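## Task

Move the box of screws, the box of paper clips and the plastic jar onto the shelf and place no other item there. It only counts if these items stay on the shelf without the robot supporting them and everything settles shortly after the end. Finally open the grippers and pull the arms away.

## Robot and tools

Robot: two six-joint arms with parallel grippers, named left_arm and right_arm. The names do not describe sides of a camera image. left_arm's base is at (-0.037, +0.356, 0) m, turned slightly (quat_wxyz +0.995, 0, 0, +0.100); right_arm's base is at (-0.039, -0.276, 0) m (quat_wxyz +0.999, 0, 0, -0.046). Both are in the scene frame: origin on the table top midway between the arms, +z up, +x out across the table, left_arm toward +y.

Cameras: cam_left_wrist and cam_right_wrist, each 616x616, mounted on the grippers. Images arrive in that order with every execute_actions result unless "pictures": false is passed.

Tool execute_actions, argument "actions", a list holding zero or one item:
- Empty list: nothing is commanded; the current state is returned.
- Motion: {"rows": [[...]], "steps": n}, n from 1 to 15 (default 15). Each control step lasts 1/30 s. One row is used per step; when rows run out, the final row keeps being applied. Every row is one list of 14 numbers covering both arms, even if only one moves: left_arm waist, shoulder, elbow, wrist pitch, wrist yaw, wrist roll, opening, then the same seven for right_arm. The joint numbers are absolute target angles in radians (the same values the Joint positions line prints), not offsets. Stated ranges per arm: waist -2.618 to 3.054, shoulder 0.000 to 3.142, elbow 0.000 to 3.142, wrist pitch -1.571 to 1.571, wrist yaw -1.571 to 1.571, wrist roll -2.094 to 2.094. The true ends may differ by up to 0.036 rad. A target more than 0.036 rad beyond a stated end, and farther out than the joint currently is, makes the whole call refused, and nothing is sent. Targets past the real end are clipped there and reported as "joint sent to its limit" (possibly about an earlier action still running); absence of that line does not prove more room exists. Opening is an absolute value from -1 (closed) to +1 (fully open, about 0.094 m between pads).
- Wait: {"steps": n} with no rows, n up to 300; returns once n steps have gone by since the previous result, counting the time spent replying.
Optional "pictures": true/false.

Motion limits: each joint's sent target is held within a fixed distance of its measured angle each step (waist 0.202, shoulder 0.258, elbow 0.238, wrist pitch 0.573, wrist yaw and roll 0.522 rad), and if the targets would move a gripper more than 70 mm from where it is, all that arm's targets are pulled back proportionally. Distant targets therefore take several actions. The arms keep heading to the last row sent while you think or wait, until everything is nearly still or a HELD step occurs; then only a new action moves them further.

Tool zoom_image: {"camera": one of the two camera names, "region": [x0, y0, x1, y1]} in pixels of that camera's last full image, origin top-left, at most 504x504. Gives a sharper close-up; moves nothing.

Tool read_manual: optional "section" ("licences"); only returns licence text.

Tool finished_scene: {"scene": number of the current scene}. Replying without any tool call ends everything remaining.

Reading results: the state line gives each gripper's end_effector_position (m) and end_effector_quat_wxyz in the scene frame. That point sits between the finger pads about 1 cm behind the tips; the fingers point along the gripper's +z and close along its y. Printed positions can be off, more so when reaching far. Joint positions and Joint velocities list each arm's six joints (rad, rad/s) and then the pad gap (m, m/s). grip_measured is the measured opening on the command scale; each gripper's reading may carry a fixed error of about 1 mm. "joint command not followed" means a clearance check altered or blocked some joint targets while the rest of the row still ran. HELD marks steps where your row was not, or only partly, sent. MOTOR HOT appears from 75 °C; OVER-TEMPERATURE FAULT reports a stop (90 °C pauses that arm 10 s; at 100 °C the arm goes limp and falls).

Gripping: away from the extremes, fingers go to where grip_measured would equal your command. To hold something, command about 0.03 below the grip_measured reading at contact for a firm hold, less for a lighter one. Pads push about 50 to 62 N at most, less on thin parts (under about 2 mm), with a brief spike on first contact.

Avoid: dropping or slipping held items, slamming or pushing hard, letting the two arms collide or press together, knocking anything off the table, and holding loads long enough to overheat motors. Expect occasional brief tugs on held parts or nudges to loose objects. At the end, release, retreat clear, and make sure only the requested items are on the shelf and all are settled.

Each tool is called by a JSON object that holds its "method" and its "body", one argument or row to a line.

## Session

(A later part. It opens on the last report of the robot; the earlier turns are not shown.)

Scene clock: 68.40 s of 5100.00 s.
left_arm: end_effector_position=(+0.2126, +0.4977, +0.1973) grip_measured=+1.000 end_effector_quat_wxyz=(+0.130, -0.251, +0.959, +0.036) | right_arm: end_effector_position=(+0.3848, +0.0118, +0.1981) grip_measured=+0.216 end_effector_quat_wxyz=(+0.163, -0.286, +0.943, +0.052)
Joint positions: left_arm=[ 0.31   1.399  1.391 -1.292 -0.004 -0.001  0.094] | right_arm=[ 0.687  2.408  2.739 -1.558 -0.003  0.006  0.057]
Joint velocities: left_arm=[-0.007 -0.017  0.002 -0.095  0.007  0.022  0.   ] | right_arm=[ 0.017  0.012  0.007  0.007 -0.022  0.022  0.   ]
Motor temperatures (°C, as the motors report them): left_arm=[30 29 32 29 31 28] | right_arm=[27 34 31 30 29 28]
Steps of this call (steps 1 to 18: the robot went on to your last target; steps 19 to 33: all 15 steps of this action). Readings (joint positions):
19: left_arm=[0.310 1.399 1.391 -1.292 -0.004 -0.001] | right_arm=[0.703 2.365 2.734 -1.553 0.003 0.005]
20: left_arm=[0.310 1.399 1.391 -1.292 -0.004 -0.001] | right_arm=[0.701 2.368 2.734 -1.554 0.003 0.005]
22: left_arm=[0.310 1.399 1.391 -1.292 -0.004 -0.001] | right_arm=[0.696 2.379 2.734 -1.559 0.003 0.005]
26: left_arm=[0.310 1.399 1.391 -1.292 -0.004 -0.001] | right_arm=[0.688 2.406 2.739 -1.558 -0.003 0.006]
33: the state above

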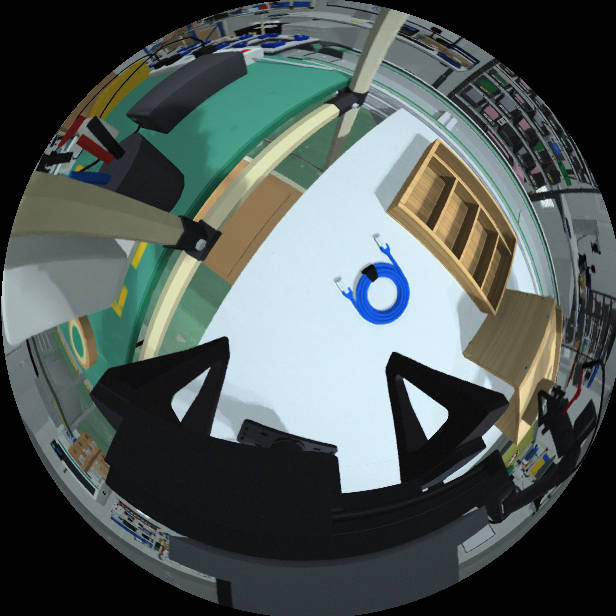

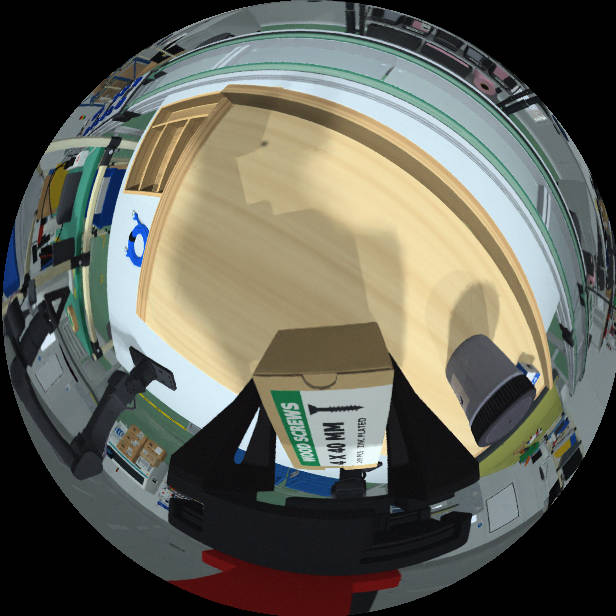

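Contact. Release modestly and lift.

{"method": "execute_actions", "body": {
  "actions": [
    {"rows":[[0.3,1.4,1.4,-1.3,0,0,1,0.687,2.405,2.74,-1.55,0,0,0.24],[0.3,1.4,1.4,-1.3,0,0,1,0.687,2.405,2.74,-1.55,0,0,0.27],[0.3,1.4,1.4,-1.3,0,0,1,0.687,2.405,2.74,-1.55,0,0,0.3],[0.3,1.4,1.4,-1.3,0,0,1,0.687,2.405,2.74,-1.55,0,0,0.35],[0.3,1.4,1.4,-1.3,0,0,1,0.687,2.405,2.74,-1.55,0,0,0.5],[0.3,1.4,1.4,-1.3,0,0,1,0.687,2.405,2.74,-1.55,0,0,0.5],[0.3,1.4,1.4,-1.3,0,0,1,0.687,2.405,2.74,-1.55,0,0,0.5],[0.3,1.4,1.4,-1.3,0,0,1,0.687,2.405,2.74,-1.55,0,0,0.5],[0.3,1.4,1.4,-1.3,0,0,1,0.687,2.405,2.74,-1.55,0,0,0.5],[0.3,1.4,1.4,-1.3,0,0,1,0.687,2.2,2.74,-1.55,0,0,0.5]]}
  ]
}}

{"method": "execute_actions", "body": {
  "actions": [
    {"rows":[[0.3,1.4,1.4,-1.3,0,0,1,0.687,2.0,2.6,-1.5,0,0,0.5],[0.3,1.4,1.4,-1.3,0,0,1,0.687,2.0,2.6,-1.5,0,0,0.5],[0.3,1.4,1.4,-1.3,0,0,1,0.687,2.0,2.6,-1.5,0,0,0.5],[0.3,1.4,1.4,-1.3,0,0,1,0.687,2.0,2.6,-1.5,0,0,0.5],[0.3,1.4,1.4,-1.3,0,0,1,0.6,1.5,2.0,-1.4,0,0,1]]}
  ],
  "pictures": false
}}

{"method": "execute_actions", "body": {
  "actions": [
    {"steps":30}
  ]
}}

Scene clock: 70.57 s of 5100.00 s.
left_arm: end_effector_position=(+0.2126, +0.4977, +0.1973) grip_measured=+1.000 end_effector_quat_wxyz=(+0.130, -0.251, +0.959, +0.036) | right_arm: end_effector_position=(+0.3703, +0.0020, +0.2640) grip_measured=+0.498 end_effector_quat_wxyz=(+0.224, -0.282, +0.930, +0.071)
Joint positions: left_arm=[ 0.31   1.399  1.391 -1.292 -0.004 -0.001  0.094] | right_arm=[ 0.687  2.263  2.725 -1.558 -0.003  0.006  0.07 ]
Joint velocities: left_arm=[-0.012 -0.002 -0.007 -0.051 -0.007 -0.022  0.   ] | right_arm=[ 0.012 -1.013 -0.002  0.051  0.007 -0.051  0.001]
Motor temperatures (°C, as the motors report them): left_arm=[30 29 32 29 31 28] | right_arm=[27 34 31 30 29 28]
Steps of this call (steps 1 to 15: the robot went on to your last target; steps 16 to 50: nothing new was sent; steps 51 to 65: all 15 steps of this action). Readings (joint positions):
51: left_arm=[0.310 1.399 1.391 -1.292 -0.004 -0.001] | right_arm=[0.687 2.407 2.739 -1.558 -0.003 0.006]
52: left_arm=[0.310 1.399 1.391 -1.292 -0.004 -0.001] | right_arm=[0.687 2.407 2.739 -1.558 -0.003 0.006]
54: left_arm=[0.310 1.399 1.391 -1.292 -0.004 -0.001] | right_arm=[0.687 2.407 2.739 -1.558 -0.003 0.006]
58: left_arm=[0.310 1.399 1.391 -1.292 -0.004 -0.001] | right_arm=[0.687 2.407 2.739 -1.558 -0.003 0.006]
65: the state above

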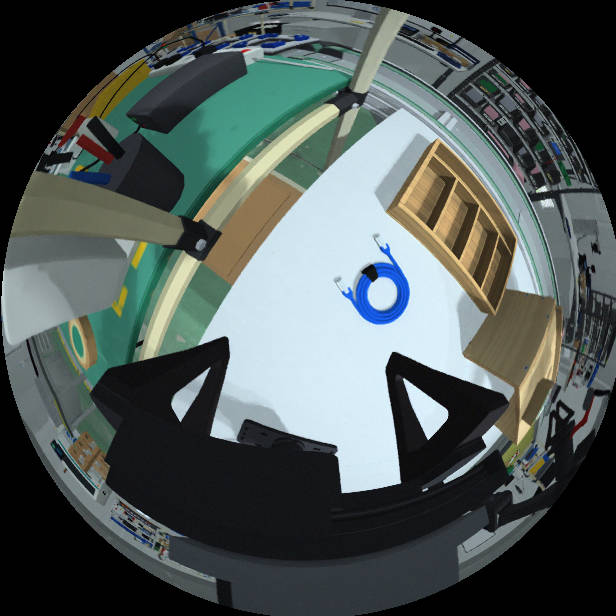

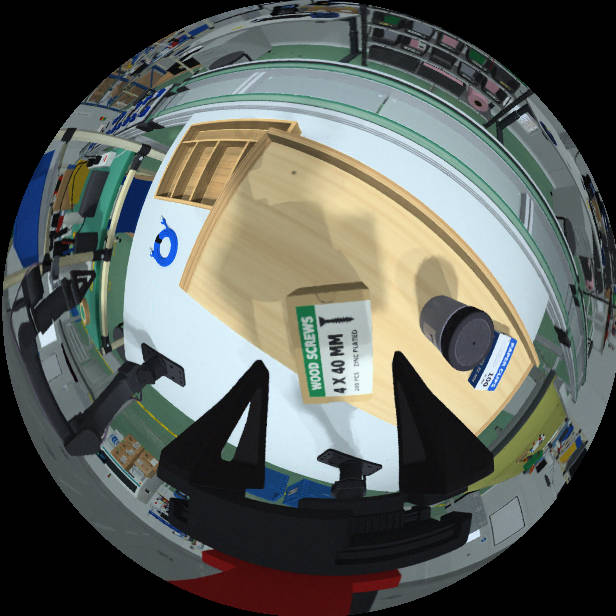

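Scene clock: 71.07 s of 5100.00 s.
left_arm: end_effector_position=(+0.2126, +0.4977, +0.1973) grip_measured=+1.000 end_effector_quat_wxyz=(+0.130, -0.251, +0.959, +0.036) | right_arm: end_effector_position=(+0.2444, -0.1194, +0.3923) grip_measured=+1.000 end_effector_quat_wxyz=(+0.363, -0.228, +0.899, +0.094)
Joint positions: left_arm=[ 0.31   1.399  1.391 -1.292 -0.004 -0.001  0.094] | right_arm=[ 0.596  1.441  2.057 -1.419  0.001  0.006  0.094]
Joint velocities: left_arm=[-0.012  0.022  0.007 -0.007 -0.066 -0.022  0.   ] | right_arm=[ 0.002  0.227 -0.315  0.139 -0.007  0.022  0.   ]
Motor temperatures (°C, as the motors report them): left_arm=[30 29 32 29 31 28] | right_arm=[27 34 31 30 29 28]
Steps of this call (steps 1 to 15: all 15 steps of this action). Readings (joint positions):
1: left_arm=[0.310 1.399 1.391 -1.292 -0.004 -0.001] | right_arm=[0.687 2.213 2.702 -1.544 -0.003 0.006]
2: left_arm=[0.310 1.399 1.391 -1.292 -0.004 -0.001] | right_arm=[0.687 2.157 2.668 -1.533 -0.003 0.006]
4: left_arm=[0.310 1.399 1.391 -1.292 -0.004 -0.001] | right_arm=[0.687 2.058 2.634 -1.527 -0.003 0.006]
8: left_arm=[0.310 1.399 1.391 -1.292 -0.004 -0.001] | right_arm=[0.621 1.724 2.319 -1.421 -0.007 0.006]
15: the state above

Scene clock: 72.07 s of 5100.00 s.
left_arm: end_effector_position=(+0.2126, +0.4977, +0.1973) grip_measured=+1.000 end_effector_quat_wxyz=(+0.130, -0.251, +0.959, +0.036) | right_arm: end_effector_position=(+0.2618, -0.1098, +0.3543) grip_measured=+1.000 end_effector_quat_wxyz=(+0.312, -0.233, +0.918, +0.081)
Joint positions: left_arm=[ 0.31   1.399  1.391 -1.292 -0.004 -0.001  0.094] | right_arm=[ 0.596  1.513  2.008 -1.41   0.001  0.006  0.094]
Joint velocities: left_arm=[-0.017  0.002 -0.002 -0.022 -0.037  0.022  0.   ] | right_arm=[-0.002  0.017  0.002  0.037  0.007  0.022  0.   ]
Motor temperatures (°C, as the motors report them): left_arm=[30 29 32 29 31 28] | right_arm=[27 34 31 30 29 28]
Steps of this call (steps 1 to 30: the robot went on to your last target). Readings (joint positions):
1: left_arm=[0.310 1.399 1.391 -1.292 -0.004 -0.001] | right_arm=[0.596 1.451 2.047 -1.416 0.001 0.006]
2: left_arm=[0.310 1.399 1.391 -1.292 -0.004 -0.001] | right_arm=[0.596 1.463 2.038 -1.414 0.001 0.006]
4: left_arm=[0.310 1.399 1.391 -1.292 -0.004 -0.001] | right_arm=[0.596 1.490 2.022 -1.412 0.001 0.006]
8: left_arm=[0.310 1.399 1.391 -1.292 -0.004 -0.001] | right_arm=[0.596 1.515 2.008 -1.412 0.001 0.006]
30: the state above
All arms were judged still, so your last target was given up. Only a new action makes them travel on or press farther. Fingers that are still opening or closing keep moving.

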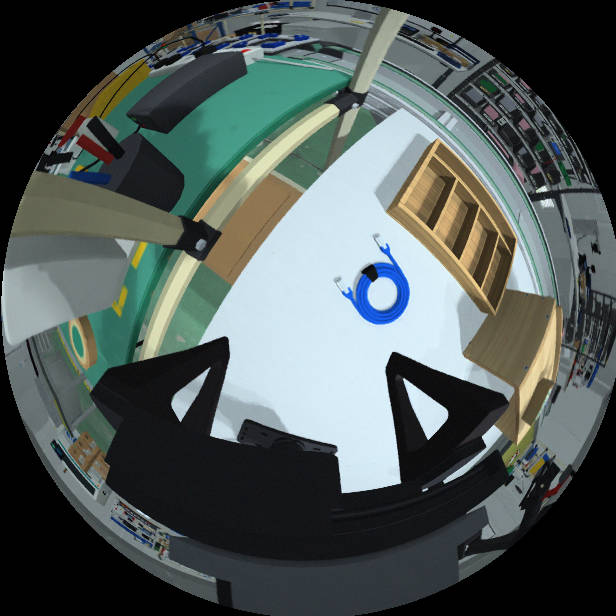

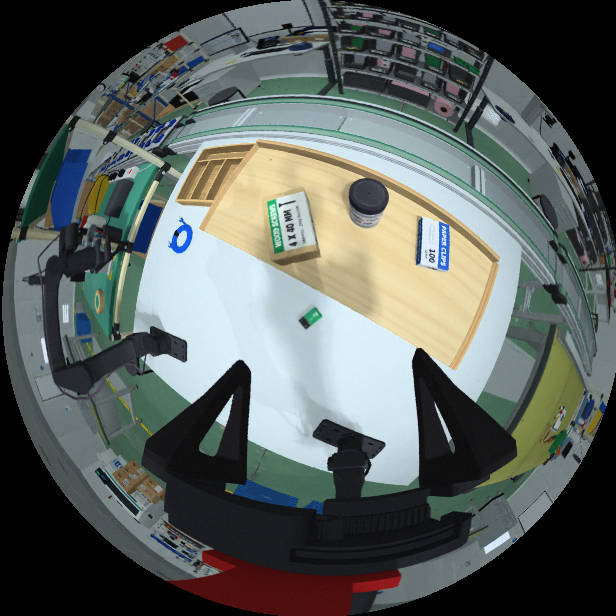

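{"method": "finished_scene", "body": {
  "scene": 1
}}

The scene is finished: the task was done.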